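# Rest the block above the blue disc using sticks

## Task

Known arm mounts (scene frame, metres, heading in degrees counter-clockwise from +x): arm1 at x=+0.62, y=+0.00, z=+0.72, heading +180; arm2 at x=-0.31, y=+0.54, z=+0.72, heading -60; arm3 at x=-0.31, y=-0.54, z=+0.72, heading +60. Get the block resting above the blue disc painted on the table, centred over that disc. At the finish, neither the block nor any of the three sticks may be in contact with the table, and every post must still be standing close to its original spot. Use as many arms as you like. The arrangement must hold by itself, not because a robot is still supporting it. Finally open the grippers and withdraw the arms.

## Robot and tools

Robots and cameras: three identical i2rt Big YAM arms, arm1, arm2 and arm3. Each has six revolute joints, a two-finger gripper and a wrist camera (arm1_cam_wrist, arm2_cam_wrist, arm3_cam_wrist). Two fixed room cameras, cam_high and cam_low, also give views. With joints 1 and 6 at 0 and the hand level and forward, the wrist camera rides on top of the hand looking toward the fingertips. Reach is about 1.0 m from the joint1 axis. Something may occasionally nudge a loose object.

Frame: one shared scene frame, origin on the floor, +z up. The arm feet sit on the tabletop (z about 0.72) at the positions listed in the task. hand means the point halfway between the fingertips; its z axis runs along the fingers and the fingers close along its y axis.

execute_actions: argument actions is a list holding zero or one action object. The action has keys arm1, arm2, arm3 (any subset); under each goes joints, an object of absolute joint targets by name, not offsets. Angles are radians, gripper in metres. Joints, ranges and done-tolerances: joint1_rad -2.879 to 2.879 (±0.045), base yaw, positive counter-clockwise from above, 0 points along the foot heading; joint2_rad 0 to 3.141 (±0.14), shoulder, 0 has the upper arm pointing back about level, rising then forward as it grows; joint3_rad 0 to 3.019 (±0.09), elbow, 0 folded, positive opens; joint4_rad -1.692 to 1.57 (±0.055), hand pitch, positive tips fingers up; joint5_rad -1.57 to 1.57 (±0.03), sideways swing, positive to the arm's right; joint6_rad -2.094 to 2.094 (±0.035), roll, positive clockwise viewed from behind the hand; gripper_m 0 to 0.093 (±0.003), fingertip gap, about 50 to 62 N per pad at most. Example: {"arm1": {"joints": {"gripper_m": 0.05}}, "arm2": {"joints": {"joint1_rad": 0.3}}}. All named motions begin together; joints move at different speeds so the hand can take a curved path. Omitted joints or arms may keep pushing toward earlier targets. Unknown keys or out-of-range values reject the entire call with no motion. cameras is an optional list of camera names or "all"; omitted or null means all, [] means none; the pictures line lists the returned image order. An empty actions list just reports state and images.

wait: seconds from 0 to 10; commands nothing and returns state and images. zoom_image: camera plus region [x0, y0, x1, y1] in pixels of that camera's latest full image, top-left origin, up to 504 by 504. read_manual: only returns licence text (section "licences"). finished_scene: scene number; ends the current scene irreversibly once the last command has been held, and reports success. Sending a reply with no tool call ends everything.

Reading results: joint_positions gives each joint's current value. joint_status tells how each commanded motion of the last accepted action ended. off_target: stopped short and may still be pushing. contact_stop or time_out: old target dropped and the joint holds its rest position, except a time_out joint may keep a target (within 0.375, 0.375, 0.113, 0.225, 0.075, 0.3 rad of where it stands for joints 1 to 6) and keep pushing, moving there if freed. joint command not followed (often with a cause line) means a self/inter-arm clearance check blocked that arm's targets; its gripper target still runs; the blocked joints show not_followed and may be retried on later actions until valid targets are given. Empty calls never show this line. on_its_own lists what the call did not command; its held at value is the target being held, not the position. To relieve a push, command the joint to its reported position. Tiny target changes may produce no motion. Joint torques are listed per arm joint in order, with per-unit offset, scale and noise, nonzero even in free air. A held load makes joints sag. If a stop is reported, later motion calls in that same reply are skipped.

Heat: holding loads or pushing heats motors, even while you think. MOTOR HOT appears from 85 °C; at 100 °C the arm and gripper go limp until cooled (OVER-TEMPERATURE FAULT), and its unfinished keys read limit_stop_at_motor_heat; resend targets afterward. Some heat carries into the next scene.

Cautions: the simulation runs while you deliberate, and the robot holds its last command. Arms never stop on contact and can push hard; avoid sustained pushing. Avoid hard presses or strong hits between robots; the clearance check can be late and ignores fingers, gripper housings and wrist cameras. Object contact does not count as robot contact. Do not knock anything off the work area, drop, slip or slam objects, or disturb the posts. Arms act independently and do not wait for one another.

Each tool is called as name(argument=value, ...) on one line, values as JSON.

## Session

execute_actions(actions=[])

Scene clock: 0.00 s.
Joint torques (N m, as the arm reports them, + toward a larger angle): no reading
arm1.joint_positions: joint1_rad=+0.245 joint2_rad=+0.611 joint3_rad=+1.474 joint4_rad=-1.201 joint5_rad=+0.024 joint6_rad=+0.475 gripper_m=+0.095
arm1.joint_status: not commanded
arm1.hand: x=+0.4015 y=-0.0467 z=+1.3828 quat_wxyz=(+0.194, +0.806, -0.105, -0.550) (m; scene frame)
arm2.joint_positions: joint1_rad=-0.314 joint2_rad=+0.478 joint3_rad=+1.433 joint4_rad=-1.221 joint5_rad=-0.038 joint6_rad=-0.185 gripper_m=+0.095
arm2.joint_status: not commanded
arm2.hand: x=-0.2724 y=+0.3620 z=+1.3666 quat_wxyz=(-0.439, -0.440, -0.664, +0.415) (m; scene frame)
arm3.joint_positions: joint1_rad=+0.003 joint2_rad=+0.506 joint3_rad=+1.447 joint4_rad=-1.207 joint5_rad=-0.081 joint6_rad=-0.354 gripper_m=+0.095
arm3.joint_status: not commanded
arm3.hand: x=-0.2196 y=-0.3750 z=+1.3751 quat_wxyz=(-0.561, +0.521, -0.599, -0.234) (m; scene frame)
pictures: arm1_cam_wrist, arm2_cam_wrist, arm3_cam_wrist, cam_high, cam_low
Images, in order (width x height): arm1_cam_wrist 504x504, arm2_cam_wrist 504x504, arm3_cam_wrist 504x504, cam_high 896x504, cam_low 896x504.

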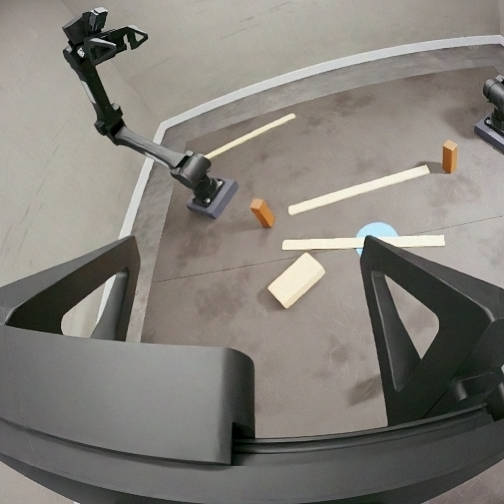

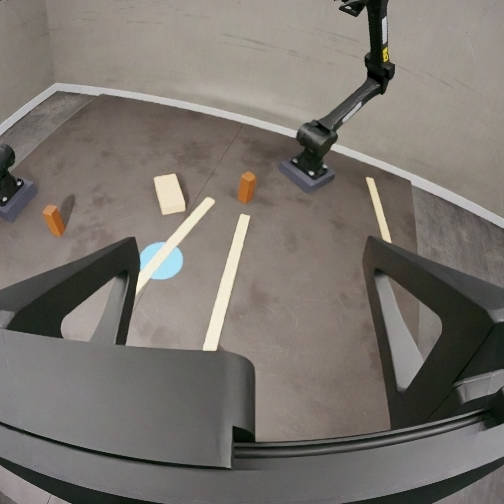

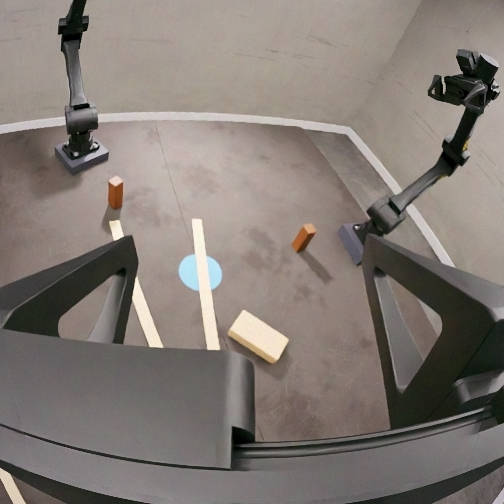

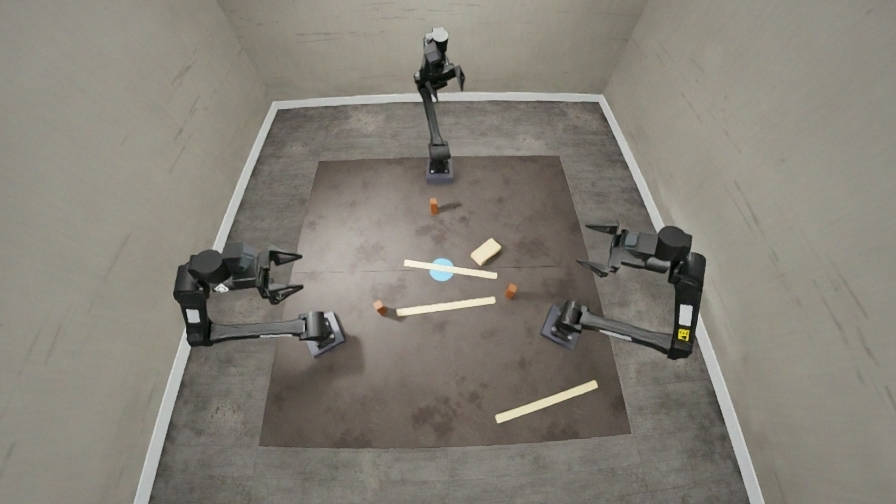

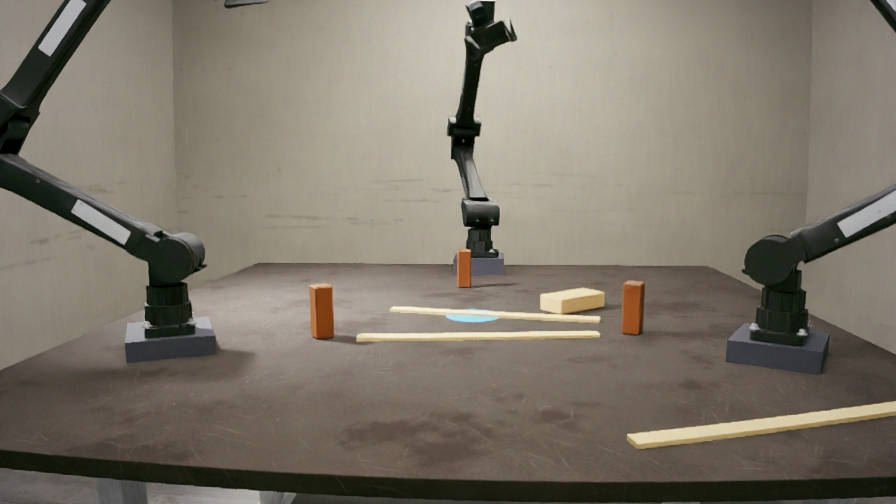

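zoom_image(camera="cam_high", region=[350, 180, 550, 340])

zoom_image(camera="cam_high", region=[470, 330, 650, 450])

Region (350, 180, 550, 340) of cam_high's 896x504 image, scaled by 2.520, with more detail than that image has; it fills the top 403 rows of this view, and the rest is white.

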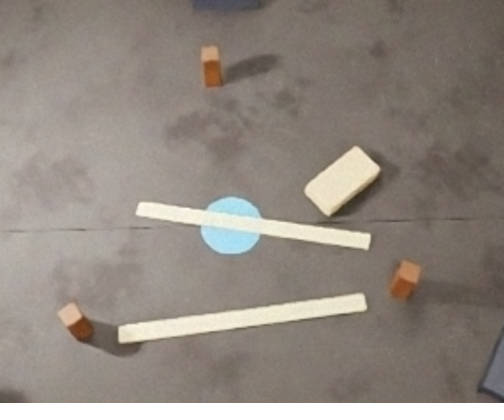

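Region (470, 330, 650, 450) of cam_high's 896x504 image, scaled by 2.800, with more detail than that image has.

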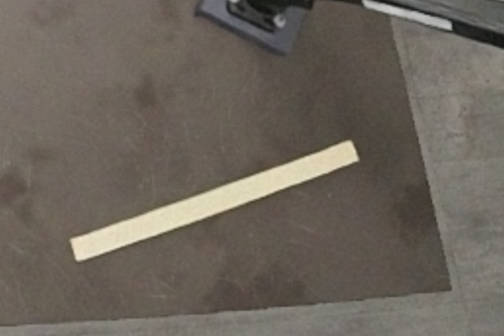

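execute_actions(actions=[{"arm1":{"joints":{"joint1_rad":-0.043,"joint2_rad":2.08,"joint3_rad":1.735,"joint4_rad":-1.152,"joint5_rad":0,"joint6_rad":-1.455,"gripper_m":0.08}},"arm2":{"joints":{"joint1_rad":-0.276,"joint2_rad":1.81,"joint3_rad":1.345,"joint4_rad":-1.037,"joint5_rad":0,"joint6_rad":0.062,"gripper_m":0.07}},"arm3":{"joints":{"joint1_rad":1.968,"joint2_rad":1.288,"joint3_rad":0.695,"joint4_rad":-0.92,"joint5_rad":0,"joint6_rad":1.155,"gripper_m":0.07}}}])

Scene clock: 122.33 s.
Joint torques (N m, as the arm reports them, + toward a larger angle): arm1=[ -0.8  -21.61   9.16   0.87  -0.09   0.  ] | arm2=[  0.81 -18.32   8.83   0.86   0.09   0.09] | arm3=[-1.95 -7.88  5.7   0.06  0.2   0.06]
arm1.joint_positions: joint1_rad=-0.033 joint2_rad=+2.076 joint3_rad=+1.717 joint4_rad=-1.156 joint5_rad=+0.001 joint6_rad=-1.446 gripper_m=+0.080
arm1.joint_status: all done
arm1.hand: x=-0.0147 y=+0.0291 z=+0.8249 quat_wxyz=(-0.022, +0.764, +0.645, -0.026) (m; scene frame)
arm2.joint_positions: joint1_rad=-0.281 joint2_rad=+1.815 joint3_rad=+1.330 joint4_rad=-1.051 joint5_rad=-0.004 joint6_rad=+0.048 gripper_m=+0.070
arm2.joint_status: all done
arm2.hand: x=-0.1945 y=+0.0234 z=+0.8100 quat_wxyz=(-0.013, -0.643, -0.766, +0.006) (m; scene frame)
arm3.joint_positions: joint1_rad=+1.961 joint2_rad=+1.295 joint3_rad=+0.703 joint4_rad=-0.916 joint5_rad=+0.000 joint6_rad=+1.139 gripper_m=+0.070
arm3.joint_status: all done
arm3.hand: x=-0.6220 y=-0.4864 z=+0.8154 quat_wxyz=(+0.015, +0.796, -0.604, -0.033) (m; scene frame)
pictures: arm1_cam_wrist, arm2_cam_wrist, arm3_cam_wrist, cam_high, cam_low
Images, in order (width x height): arm1_cam_wrist 504x504, arm2_cam_wrist 504x504, arm3_cam_wrist 504x504, cam_high 896x504, cam_low 896x504.

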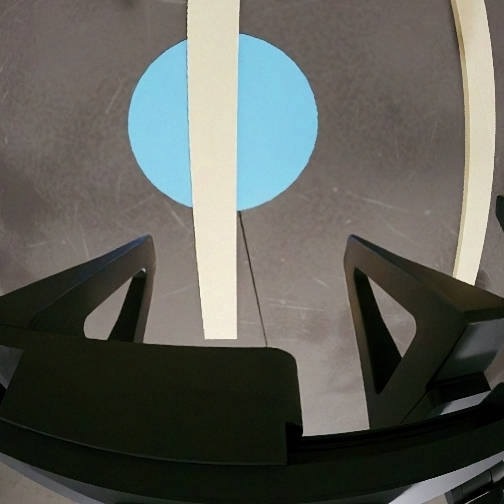

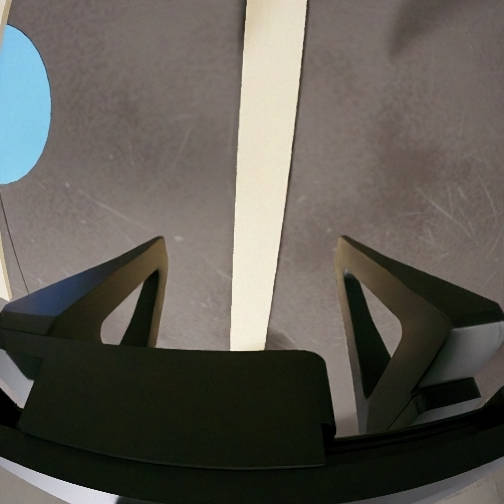

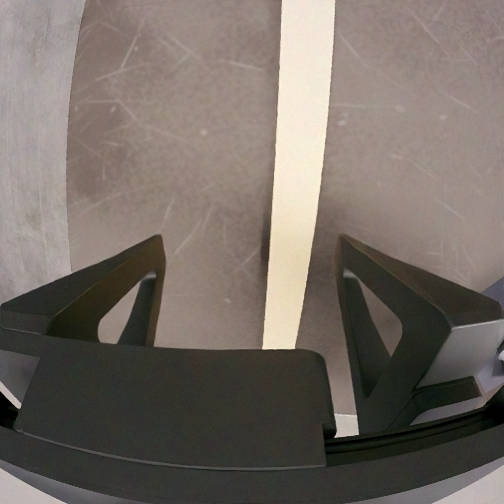

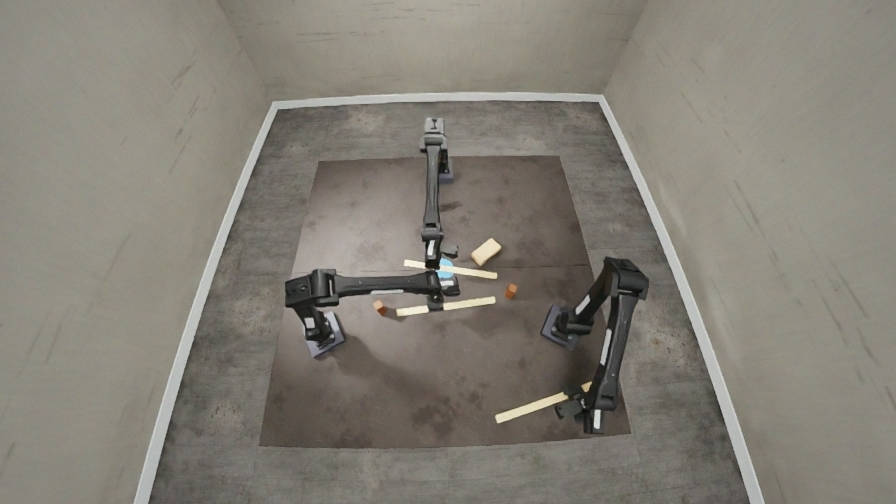

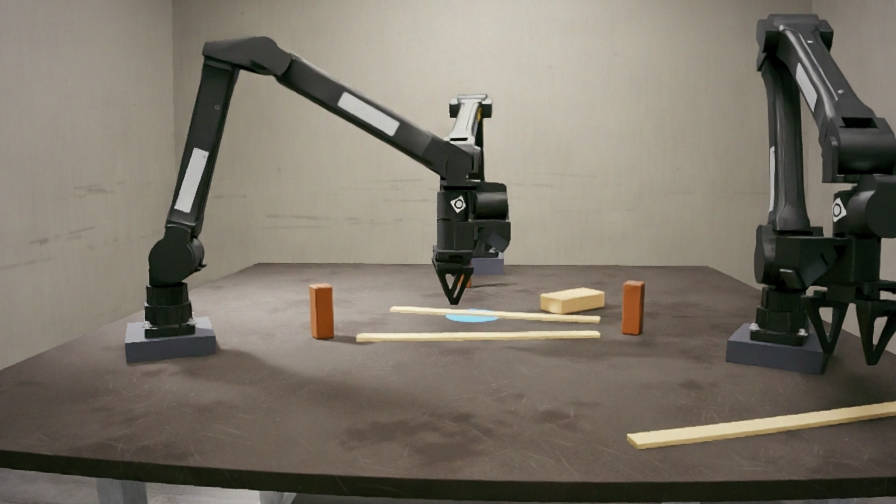

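execute_actions(actions=[{"arm1":{"joints":{"joint2_rad":2.148,"joint3_rad":1.635,"joint4_rad":-1.038,"joint6_rad":-1.412}},"arm2":{"joints":{"joint1_rad":-0.296,"joint2_rad":1.883,"joint3_rad":1.283,"joint4_rad":-0.91,"joint6_rad":0.12}},"arm3":{"joints":{"joint2_rad":1.403,"joint3_rad":0.584,"joint4_rad":-0.708,"joint6_rad":1.185}}}])

Scene clock: 162.10 s.
Joint torques (N m, as the arm reports them, + toward a larger angle): arm1=[ -0.78 -21.73   7.35   1.18  -0.09   0.17] | arm2=[ -0.1  -18.68   7.64   1.08   0.1    0.09] | arm3=[-1.79 -8.09  5.55  0.6   0.2   0.05]
arm1.joint_positions: joint1_rad=-0.033 joint2_rad=+2.148 joint3_rad=+1.631 joint4_rad=-1.053 joint5_rad=+0.001 joint6_rad=-1.420 gripper_m=+0.080
arm1.joint_status: all done
arm1.hand: x=+0.0026 y=+0.0280 z=+0.7515 quat_wxyz=(-0.003, +0.773, +0.635, -0.006) (m; scene frame)
arm2.joint_positions: joint1_rad=-0.290 joint2_rad=+1.886 joint3_rad=+1.277 joint4_rad=-0.930 joint5_rad=-0.003 joint6_rad=+0.106 gripper_m=+0.070
arm2.joint_status: all done
arm2.hand: x=-0.1994 y=+0.0241 z=+0.7572 quat_wxyz=(-0.012, -0.669, -0.744, +0.004) (m; scene frame)
arm3.joint_positions: joint1_rad=+1.961 joint2_rad=+1.412 joint3_rad=+0.579 joint4_rad=-0.718 joint5_rad=+0.000 joint6_rad=+1.168 gripper_m=+0.070
arm3.joint_status: all done
arm3.hand: x=-0.5968 y=-0.4901 z=+0.7469 quat_wxyz=(+0.005, +0.787, -0.616, -0.014) (m; scene frame)
pictures: arm1_cam_wrist, arm2_cam_wrist, arm3_cam_wrist, cam_high, cam_low
Images, in order (width x height): arm1_cam_wrist 504x504, arm2_cam_wrist 504x504, arm3_cam_wrist 504x504, cam_high 896x504, cam_low 896x504.

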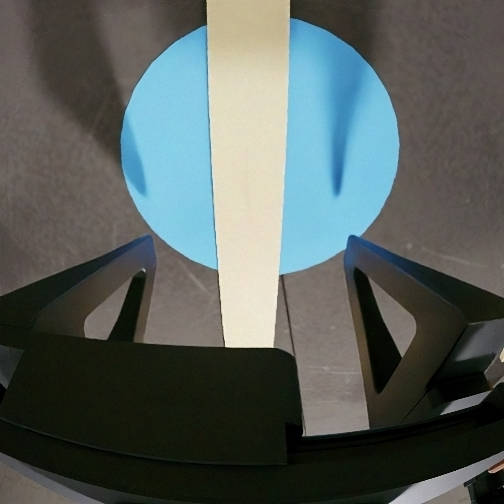

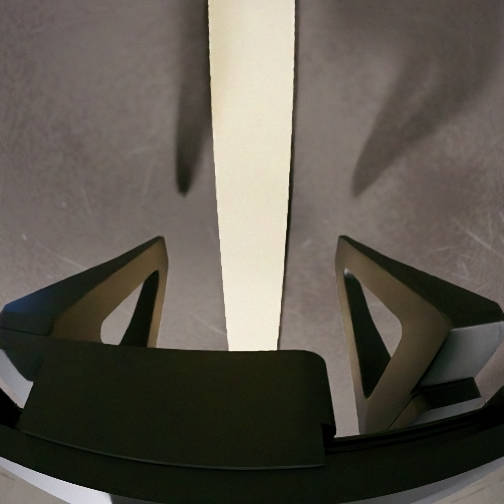

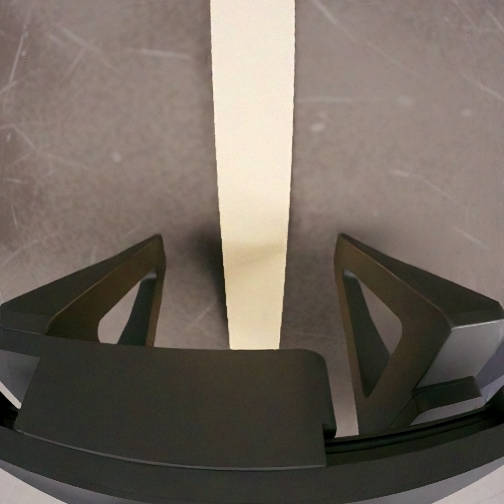

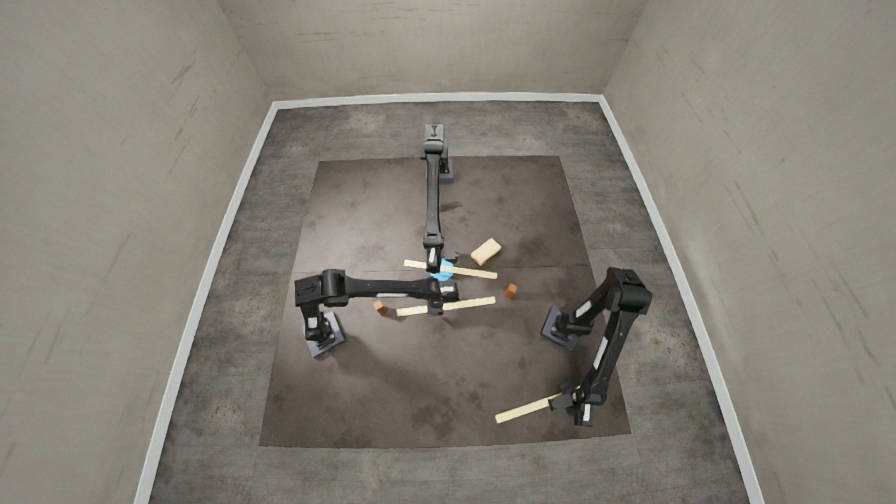

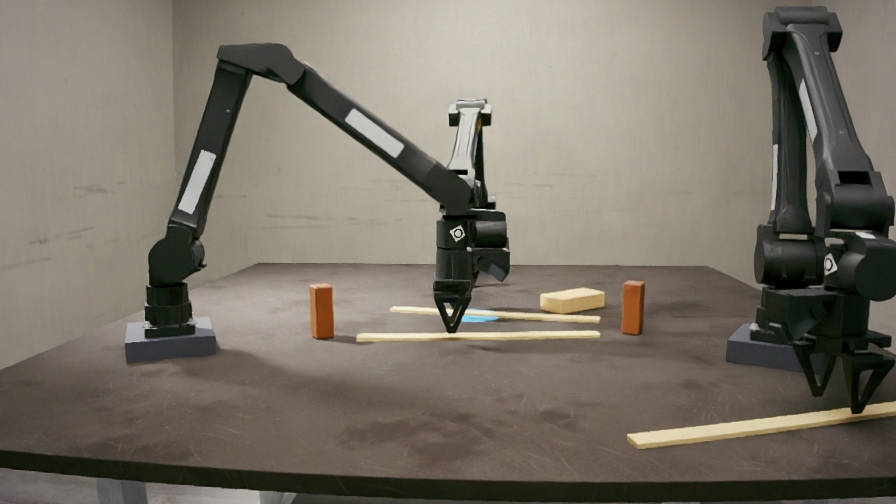

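execute_actions(actions=[{"arm1":{"joints":{"joint2_rad":2.197}},"arm2":{"joints":{"joint2_rad":1.936,"joint4_rad":-0.885}},"arm3":{"joints":{"joint2_rad":1.48,"joint4_rad":-0.662}}}])

Scene clock: 173.90 s.
Joint torques (N m, as the arm reports them, + toward a larger angle): arm1=[ -0.76 -20.23   7.15   1.14  -0.09   0.14] | arm2=[ -0.3  -17.58   7.36   0.94   0.03   0.08] | arm3=[-1.66 -8.01  5.13  0.58  0.2   0.09]
arm1.joint_positions: joint1_rad=-0.033 joint2_rad=+2.178 joint3_rad=+1.631 joint4_rad=-1.052 joint5_rad=+0.001 joint6_rad=-1.420 gripper_m=+0.080
arm1.joint_status: all done
arm1.hand: x=+0.0071 y=+0.0277 z=+0.7338 quat_wxyz=(+0.007, +0.773, +0.635, +0.005) (m; scene frame)
arm2.joint_positions: joint1_rad=-0.290 joint2_rad=+1.923 joint3_rad=+1.277 joint4_rad=-0.902 joint5_rad=-0.002 joint6_rad=+0.107 gripper_m=+0.070
arm2.joint_status: all done
arm2.hand: x=-0.1992 y=+0.0221 z=+0.7388 quat_wxyz=(-0.008, -0.669, -0.743, +0.003) (m; scene frame)
arm3.joint_positions: joint1_rad=+1.961 joint2_rad=+1.480 joint3_rad=+0.579 joint4_rad=-0.672 joint5_rad=+0.000 joint6_rad=+1.169 gripper_m=+0.070
arm3.joint_status: all done
arm3.hand: x=-0.5980 y=-0.4899 z=+0.7286 quat_wxyz=(+0.000, +0.787, -0.616, -0.004) (m; scene frame)
pictures: arm1_cam_wrist, arm2_cam_wrist, arm3_cam_wrist, cam_high, cam_low
Images, in order (width x height): arm1_cam_wrist 504x504, arm2_cam_wrist 504x504, arm3_cam_wrist 504x504, cam_high 896x504, cam_low 896x504.

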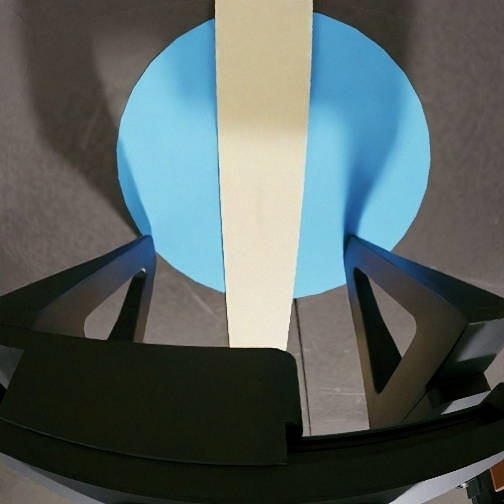

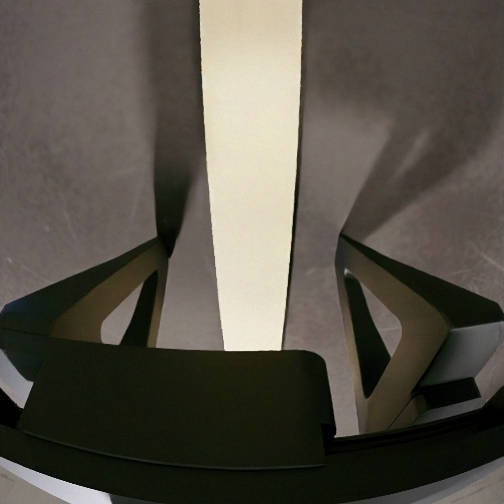

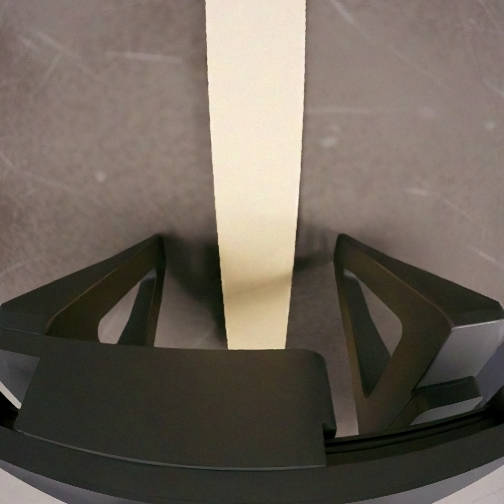

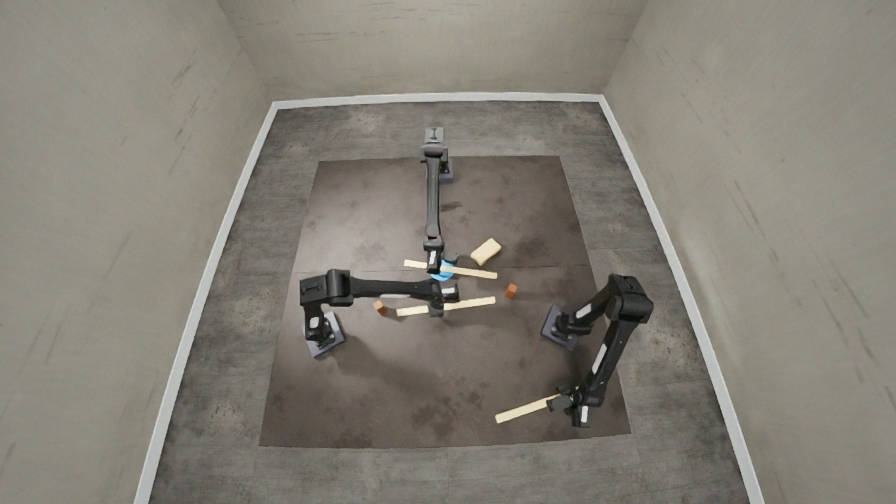

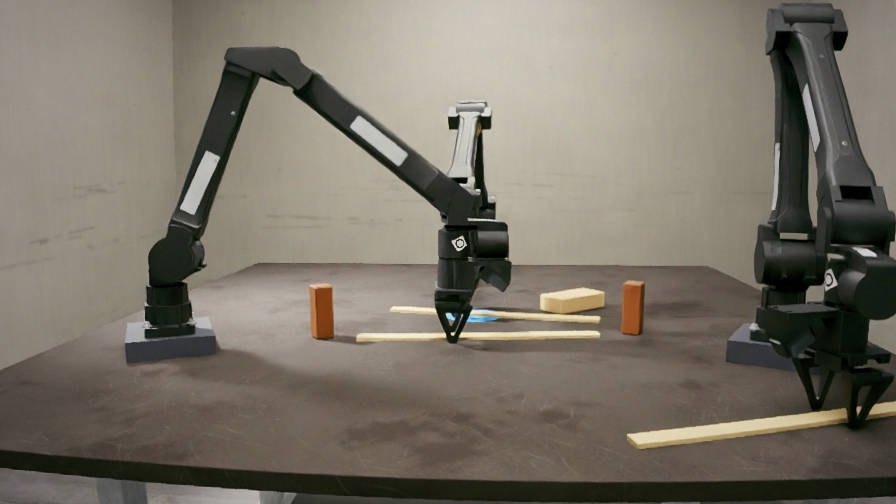

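execute_actions(actions=[])

Scene clock: 196.73 s.
Joint torques (N m, as the arm reports them, + toward a larger angle): arm1=[ -0.77 -20.48   7.22   1.1   -0.09   0.16] | arm2=[ -0.35 -17.58   7.42   0.97   0.03   0.09] | arm3=[-1.8  -7.79  5.06  0.51  0.22  0.06]
arm1.joint_positions: joint1_rad=-0.033 joint2_rad=+2.178 joint3_rad=+1.631 joint4_rad=-1.052 joint5_rad=+0.001 joint6_rad=-1.420 gripper_m=+0.080
arm1.joint_status: all done
arm1.hand: x=+0.0071 y=+0.0277 z=+0.7338 quat_wxyz=(+0.007, +0.773, +0.635, +0.005) (m; scene frame)
arm2.joint_positions: joint1_rad=-0.290 joint2_rad=+1.923 joint3_rad=+1.277 joint4_rad=-0.902 joint5_rad=-0.002 joint6_rad=+0.107 gripper_m=+0.070
arm2.joint_status: all done
arm2.hand: x=-0.1992 y=+0.0221 z=+0.7388 quat_wxyz=(-0.008, -0.669, -0.743, +0.003) (m; scene frame)
arm3.joint_positions: joint1_rad=+1.961 joint2_rad=+1.480 joint3_rad=+0.579 joint4_rad=-0.672 joint5_rad=+0.000 joint6_rad=+1.169 gripper_m=+0.070
arm3.joint_status: all done
arm3.hand: x=-0.5980 y=-0.4899 z=+0.7286 quat_wxyz=(+0.000, +0.787, -0.616, -0.004) (m; scene frame)
pictures: arm1_cam_wrist, arm2_cam_wrist, arm3_cam_wrist, cam_high, cam_low
Images, in order (width x height): arm1_cam_wrist 504x504, arm2_cam_wrist 504x504, arm3_cam_wrist 504x504, cam_high 896x504, cam_low 896x504.

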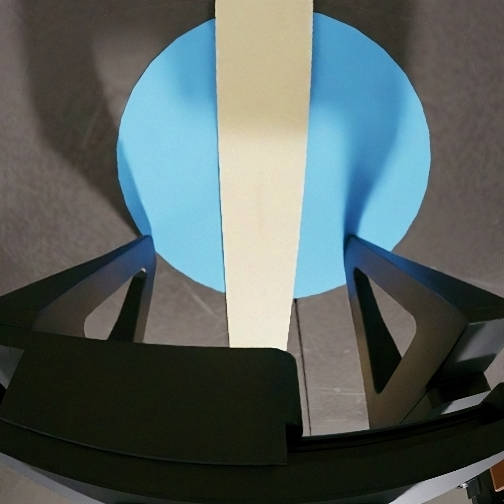

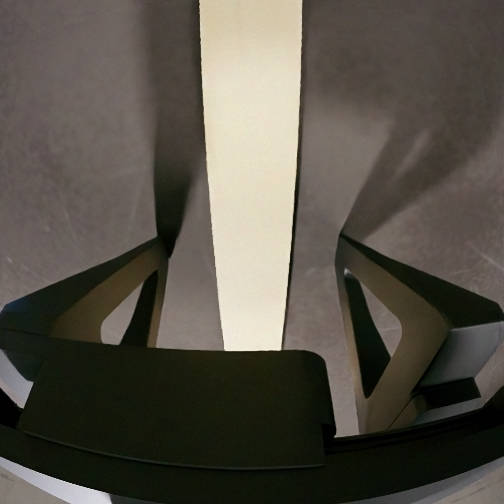

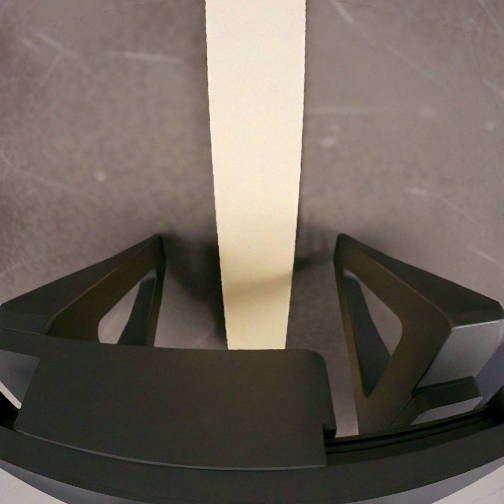

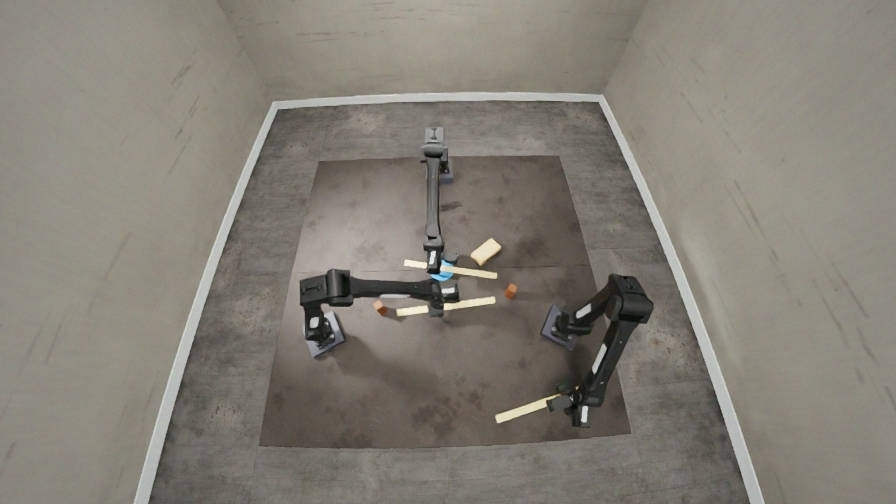

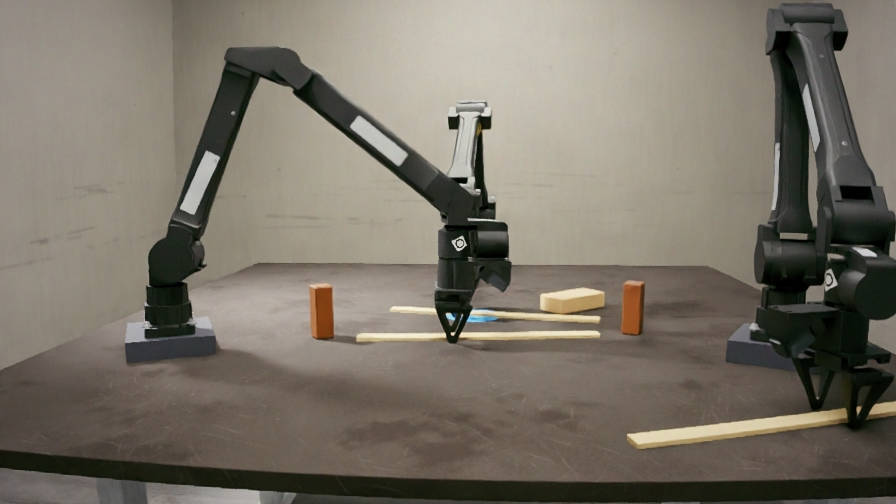

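execute_actions(actions=[{"arm1":{"joints":{"gripper_m":0.0}},"arm2":{"joints":{"gripper_m":0.0}},"arm3":{"joints":{"gripper_m":0.0}}}], cameras=["arm1_cam_wrist","arm2_cam_wrist","arm3_cam_wrist","cam_low"])

Scene clock: 199.53 s.
Joint torques (N m, as the arm reports them, + toward a larger angle): arm1=[ -0.84 -20.47   7.2    1.08  -0.09   0.15] | arm2=[ -0.13 -17.72   7.43   0.98  -0.03   0.11] | arm3=[-1.69 -8.14  5.21  0.52  0.2   0.07]
arm1.joint_positions: joint1_rad=-0.033 joint2_rad=+2.178 joint3_rad=+1.631 joint4_rad=-1.051 joint5_rad=+0.001 joint6_rad=-1.419 gripper_m=+0.027
arm1.joint_status: gripper_m off_target (ended at +0.027, target +0.000)
arm1.hand: x=+0.0069 y=+0.0277 z=+0.7338 quat_wxyz=(+0.006, +0.773, +0.634, +0.004) (m; scene frame)
arm2.joint_positions: joint1_rad=-0.291 joint2_rad=+1.923 joint3_rad=+1.277 joint4_rad=-0.902 joint5_rad=-0.001 joint6_rad=+0.107 gripper_m=+0.028
arm2.joint_status: gripper_m off_target (ended at +0.028, target +0.000)
arm2.hand: x=-0.1996 y=+0.0221 z=+0.7388 quat_wxyz=(-0.007, -0.669, -0.743, +0.003) (m; scene frame)
arm3.joint_positions: joint1_rad=+1.961 joint2_rad=+1.480 joint3_rad=+0.579 joint4_rad=-0.671 joint5_rad=+0.000 joint6_rad=+1.170 gripper_m=+0.027
arm3.joint_status: gripper_m off_target (ended at +0.027, target +0.000)
arm3.hand: x=-0.5982 y=-0.4899 z=+0.7286 quat_wxyz=(+0.000, +0.787, -0.617, -0.005) (m; scene frame)
pictures: arm1_cam_wrist, arm2_cam_wrist, arm3_cam_wrist, cam_low
Images, in order (width x height): arm1_cam_wrist 504x504, arm2_cam_wrist 504x504, arm3_cam_wrist 504x504, cam_low 896x504.

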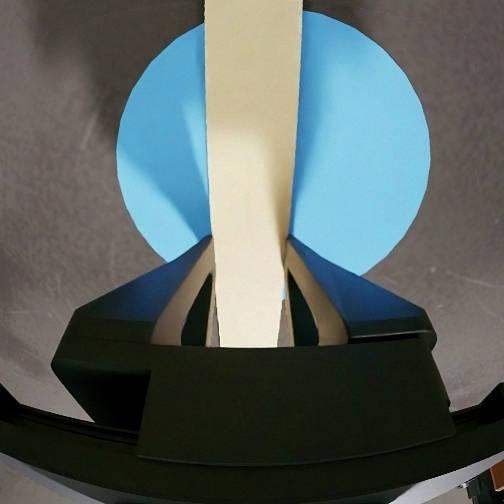

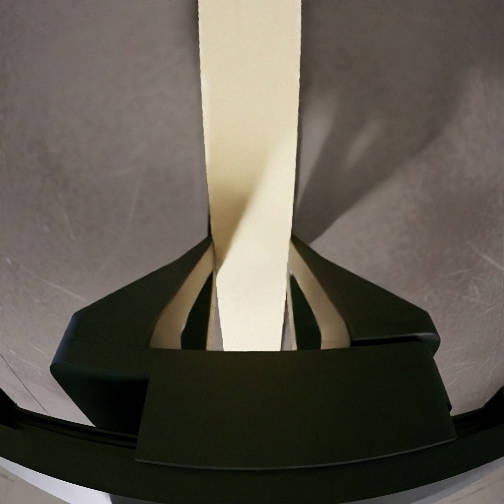

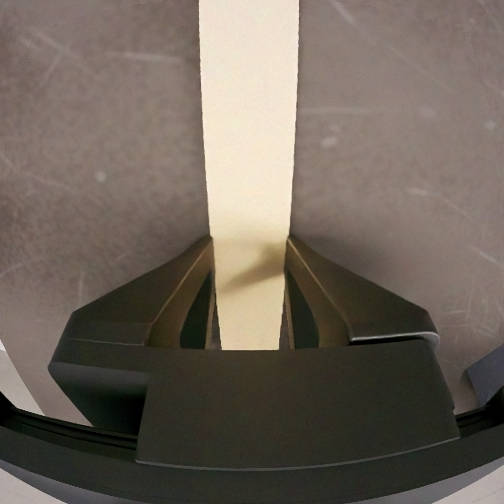

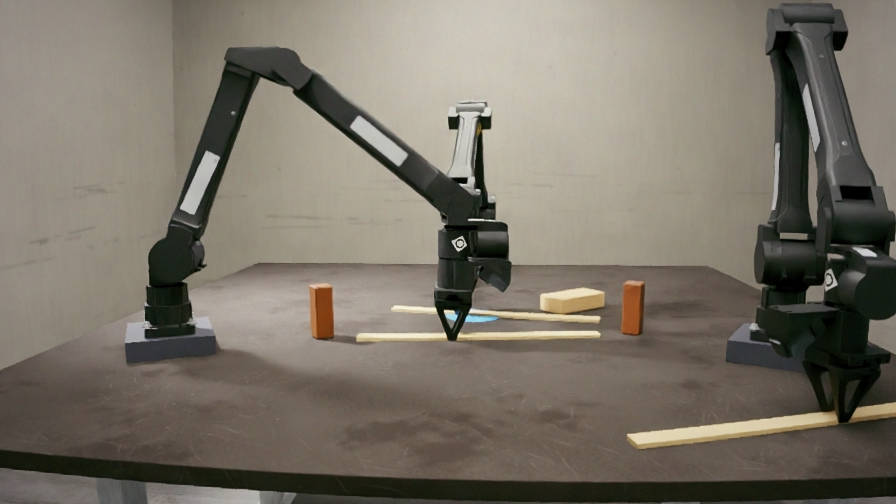

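execute_actions(actions=[{"arm1":{"joints":{"joint2_rad":1.75,"joint4_rad":-1.455}},"arm2":{"joints":{"joint2_rad":1.55,"joint4_rad":-1.08}},"arm3":{"joints":{"joint2_rad":1.16,"joint4_rad":-0.99}}}], cameras=["cam_high","cam_low"])

Scene clock: 251.43 s.
Joint torques (N m, as the arm reports them, + toward a larger angle): arm1=[ -0.73 -16.61   9.11   0.16  -0.08   0.06] | arm2=[ -0.26 -15.03  10.09  -0.02  -0.03   0.09] | arm3=[-1.7  -4.49  6.69 -0.17  0.2   0.06]
arm1.joint_positions: joint1_rad=-0.033 joint2_rad=+1.746 joint3_rad=+1.623 joint4_rad=-1.444 joint5_rad=+0.001 joint6_rad=-1.409 gripper_m=+0.027
arm1.joint_status: all done
arm1.hand: x=+0.0884 y=+0.0251 z=+0.9734 quat_wxyz=(-0.004, +0.776, +0.631, -0.007) (m; scene frame)
arm2.joint_positions: joint1_rad=-0.291 joint2_rad=+1.553 joint3_rad=+1.266 joint4_rad=-1.061 joint5_rad=-0.001 joint6_rad=+0.107 gripper_m=+0.028
arm2.joint_status: all done
arm2.hand: x=-0.2047 y=+0.0433 z=+0.9145 quat_wxyz=(-0.088, -0.665, -0.739, +0.061) (m; scene frame)
arm3.joint_positions: joint1_rad=+1.961 joint2_rad=+1.154 joint3_rad=+0.579 joint4_rad=-0.982 joint5_rad=+0.000 joint6_rad=+1.170 gripper_m=+0.027
arm3.joint_status: all done
arm3.hand: x=-0.5604 y=-0.4963 z=+0.8105 quat_wxyz=(+0.004, +0.787, -0.617, -0.011) (m; scene frame)
pictures: cam_high, cam_low
Images, in order (width x height): cam_high 896x504, cam_low 896x504.

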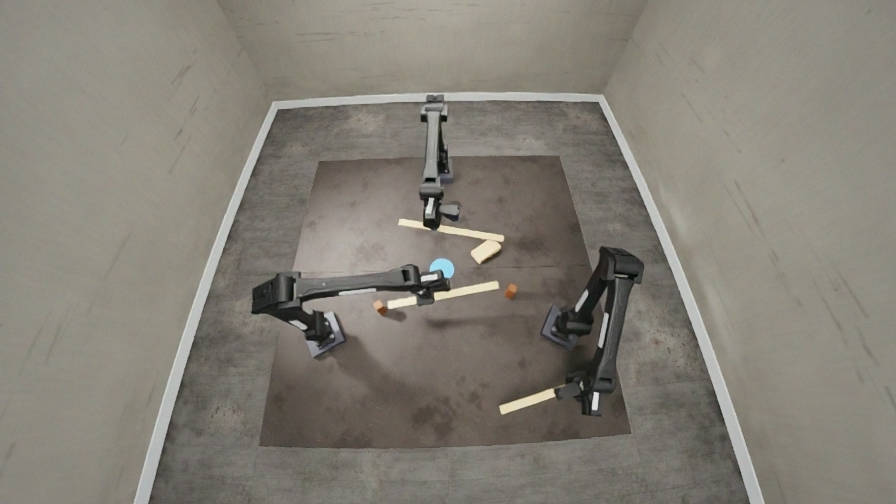

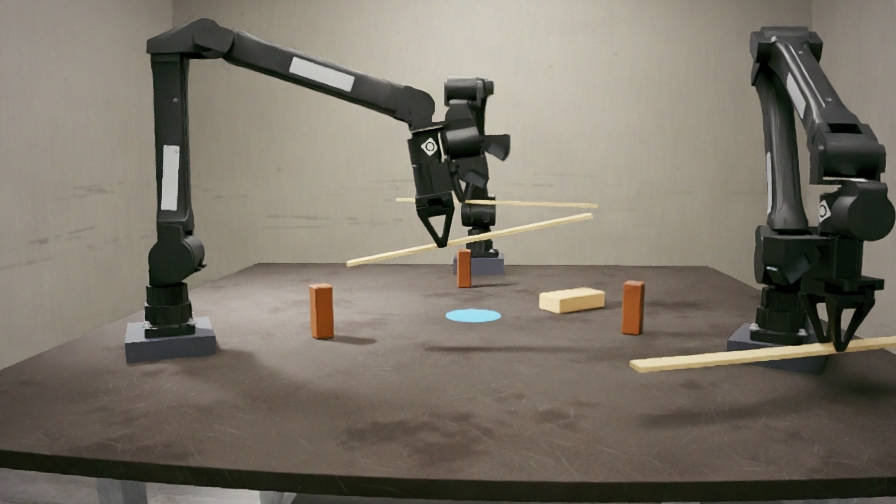

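execute_actions(actions=[{"arm1":{"joints":{"joint1_rad":0.122,"joint2_rad":1.059,"joint3_rad":0.998,"joint4_rad":-1.483,"joint6_rad":-0.214}},"arm2":{"joints":{"joint1_rad":0.012,"joint2_rad":1.42,"joint3_rad":1.01,"joint4_rad":-0.99,"joint6_rad":-0.2}},"arm3":{"joints":{"joint1_rad":0.40,"joint3_rad":1.02,"joint4_rad":-1.42,"joint6_rad":0.0}}}], cameras=["cam_high","cam_low","arm2_cam_wrist"])

Scene clock: 279.57 s.
Joint torques (N m, as the arm reports them, + toward a larger angle): arm1=[-1.05 -5.13  8.28  0.47  0.03  0.17] | arm2=[ -0.21 -12.33   9.16   1.3   -0.05  -0.21] | arm3=[-2.68 -7.01  9.94 -0.18  0.11 -0.24]
arm1.joint_positions: joint1_rad=+0.135 joint2_rad=+1.060 joint3_rad=+0.998 joint4_rad=-1.476 joint5_rad=-0.001 joint6_rad=-0.223 gripper_m=+0.027
arm1.joint_status: all done
arm1.hand: x=+0.3396 y=-0.0340 z=+0.9966 quat_wxyz=(+0.000, +0.985, +0.172, -0.023) (m; scene frame)
arm2.joint_positions: joint1_rad=+0.016 joint2_rad=+1.420 joint3_rad=+0.998 joint4_rad=-1.013 joint5_rad=-0.001 joint6_rad=-0.186 gripper_m=+0.028
arm2.joint_status: all done
arm2.hand: x=-0.1053 y=+0.1767 z=+0.8685 quat_wxyz=(-0.055, -0.419, -0.906, +0.035) (m; scene frame)
arm3.joint_positions: joint1_rad=+0.406 joint2_rad=+1.164 joint3_rad=+0.984 joint4_rad=-1.413 joint5_rad=+0.000 joint6_rad=+0.017 gripper_m=+0.027
arm3.joint_status: all done
arm3.hand: x=-0.2644 y=-0.2366 z=+0.9498 quat_wxyz=(+0.010, +0.648, -0.761, +0.002) (m; scene frame)
pictures: arm2_cam_wrist, cam_high, cam_low
Images, in order (width x height): arm2_cam_wrist 504x504, cam_high 896x504, cam_low 896x504.

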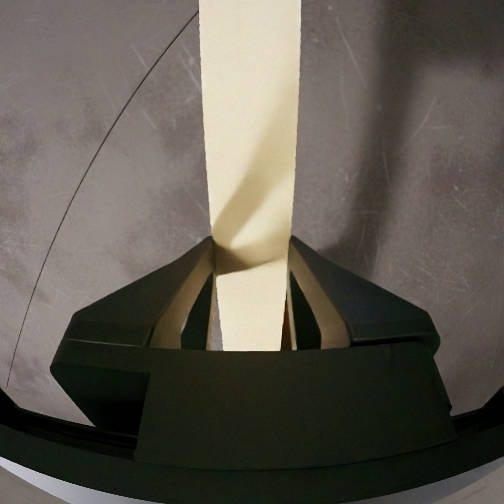

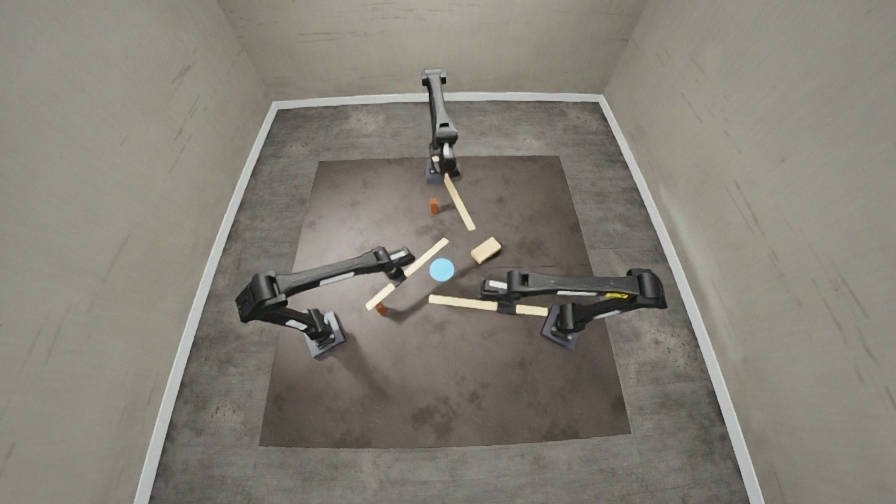

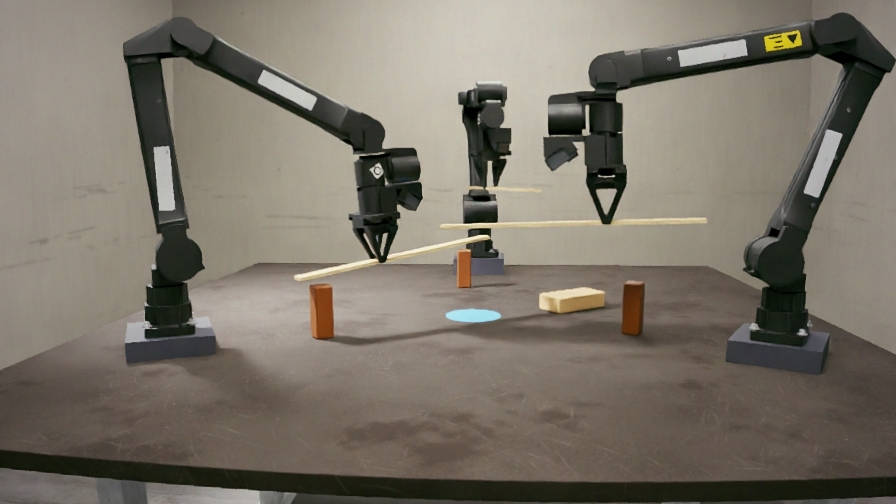

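zoom_image(camera="cam_low", region=[270, 200, 520, 350])

zoom_image(camera="cam_high", region=[340, 200, 560, 340])

Region (270, 200, 520, 350) of cam_low's 896x504 image, scaled by 2.016, with more detail than that image has; it fills the top 302 rows of this view, and the rest is white.

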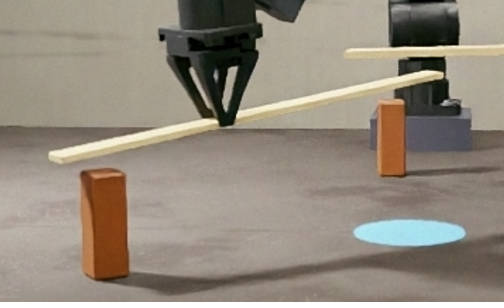

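Region (340, 200, 560, 340) of cam_high's 896x504 image, scaled by 2.291, with more detail than that image has; it fills the top 321 rows of this view, and the rest is white.

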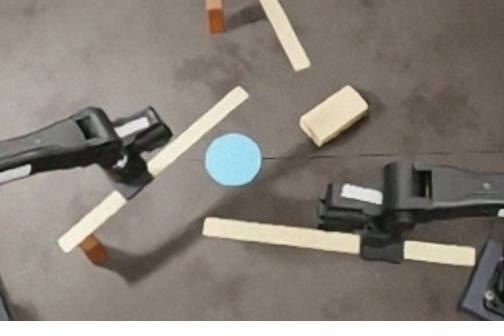

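execute_actions(actions=[{"arm2":{"joints":{"joint1_rad":0.032,"joint2_rad":1.468,"joint3_rad":1.06,"joint4_rad":-0.955}},"arm3":{"joints":{"joint1_rad":0.04,"joint6_rad":-0.215}}}], cameras=["cam_high","cam_low"])

zoom_image(camera="cam_low", region=[270, 180, 770, 350])

zoom_image(camera="cam_high", region=[340, 200, 560, 340])

Scene clock: 328.30 s.
Joint torques (N m, as the arm reports them, + toward a larger angle): arm1=[-1.09 -5.27  8.23  0.48  0.03  0.17] | arm2=[  0.81 -12.89  11.85   1.33  -0.06  -0.19] | arm3=[-2.51 -6.99  9.9  -0.19  0.09 -0.24]
arm1.joint_positions: joint1_rad=+0.135 joint2_rad=+1.060 joint3_rad=+0.998 joint4_rad=-1.476 joint5_rad=-0.001 joint6_rad=-0.222 gripper_m=+0.027
arm1.joint_status: not commanded
arm1.hand: x=+0.3396 y=-0.0340 z=+0.9966 quat_wxyz=(+0.000, +0.985, +0.172, -0.023) (m; scene frame)
arm2.joint_positions: joint1_rad=+0.026 joint2_rad=+1.467 joint3_rad=+1.009 joint4_rad=-0.977 joint5_rad=-0.001 joint6_rad=-0.186 gripper_m=+0.028
arm2.joint_status: all done
arm2.hand: x=-0.0955 y=+0.1682 z=+0.8551 quat_wxyz=(-0.055, -0.414, -0.908, +0.035) (m; scene frame)
arm3.joint_positions: joint1_rad=+0.045 joint2_rad=+1.164 joint3_rad=+0.984 joint4_rad=-1.413 joint5_rad=+0.000 joint6_rad=-0.198 gripper_m=+0.027
arm3.joint_status: all done
arm3.hand: x=-0.1607 y=-0.2716 z=+0.9486 quat_wxyz=(+0.012, +0.591, -0.807, -0.001) (m; scene frame)
pictures: cam_high, cam_low
Images, in order (width x height): cam_high 896x504, cam_low 896x504.

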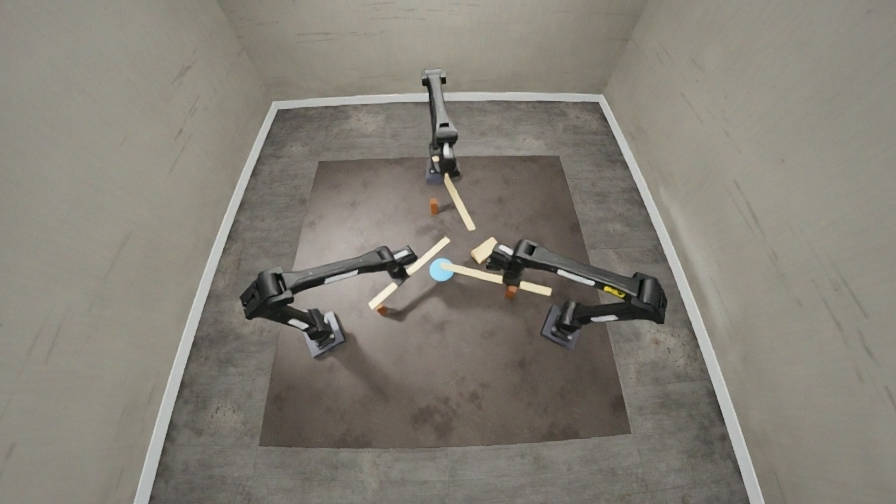

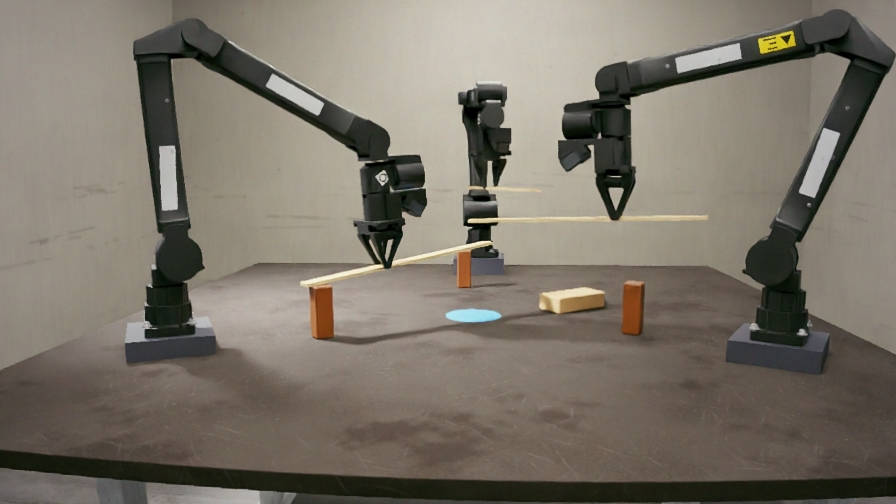

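Region (270, 180, 770, 350) of cam_low's 896x504 image, scaled by 1.008, with more detail than that image has; it fills the top 171 rows of this view, and the rest is white.

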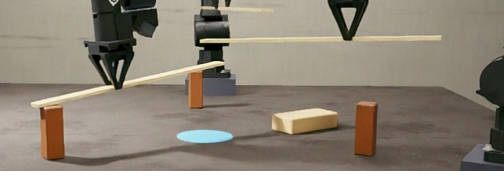

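Region (340, 200, 560, 340) of cam_high's 896x504 image, scaled by 2.291, with more detail than that image has; it fills the top 321 rows of this view, and the rest is white.

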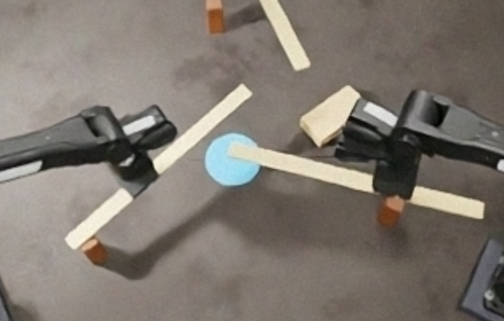

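zoom_image(camera="cam_low", region=[280, 230, 420, 320])

Region (280, 230, 420, 320) of cam_low's 896x504 image, scaled by 3.600, with more detail than that image has; it fills the top 324 rows of this view, and the rest is white.

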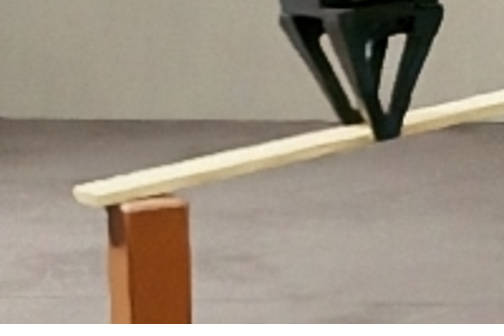

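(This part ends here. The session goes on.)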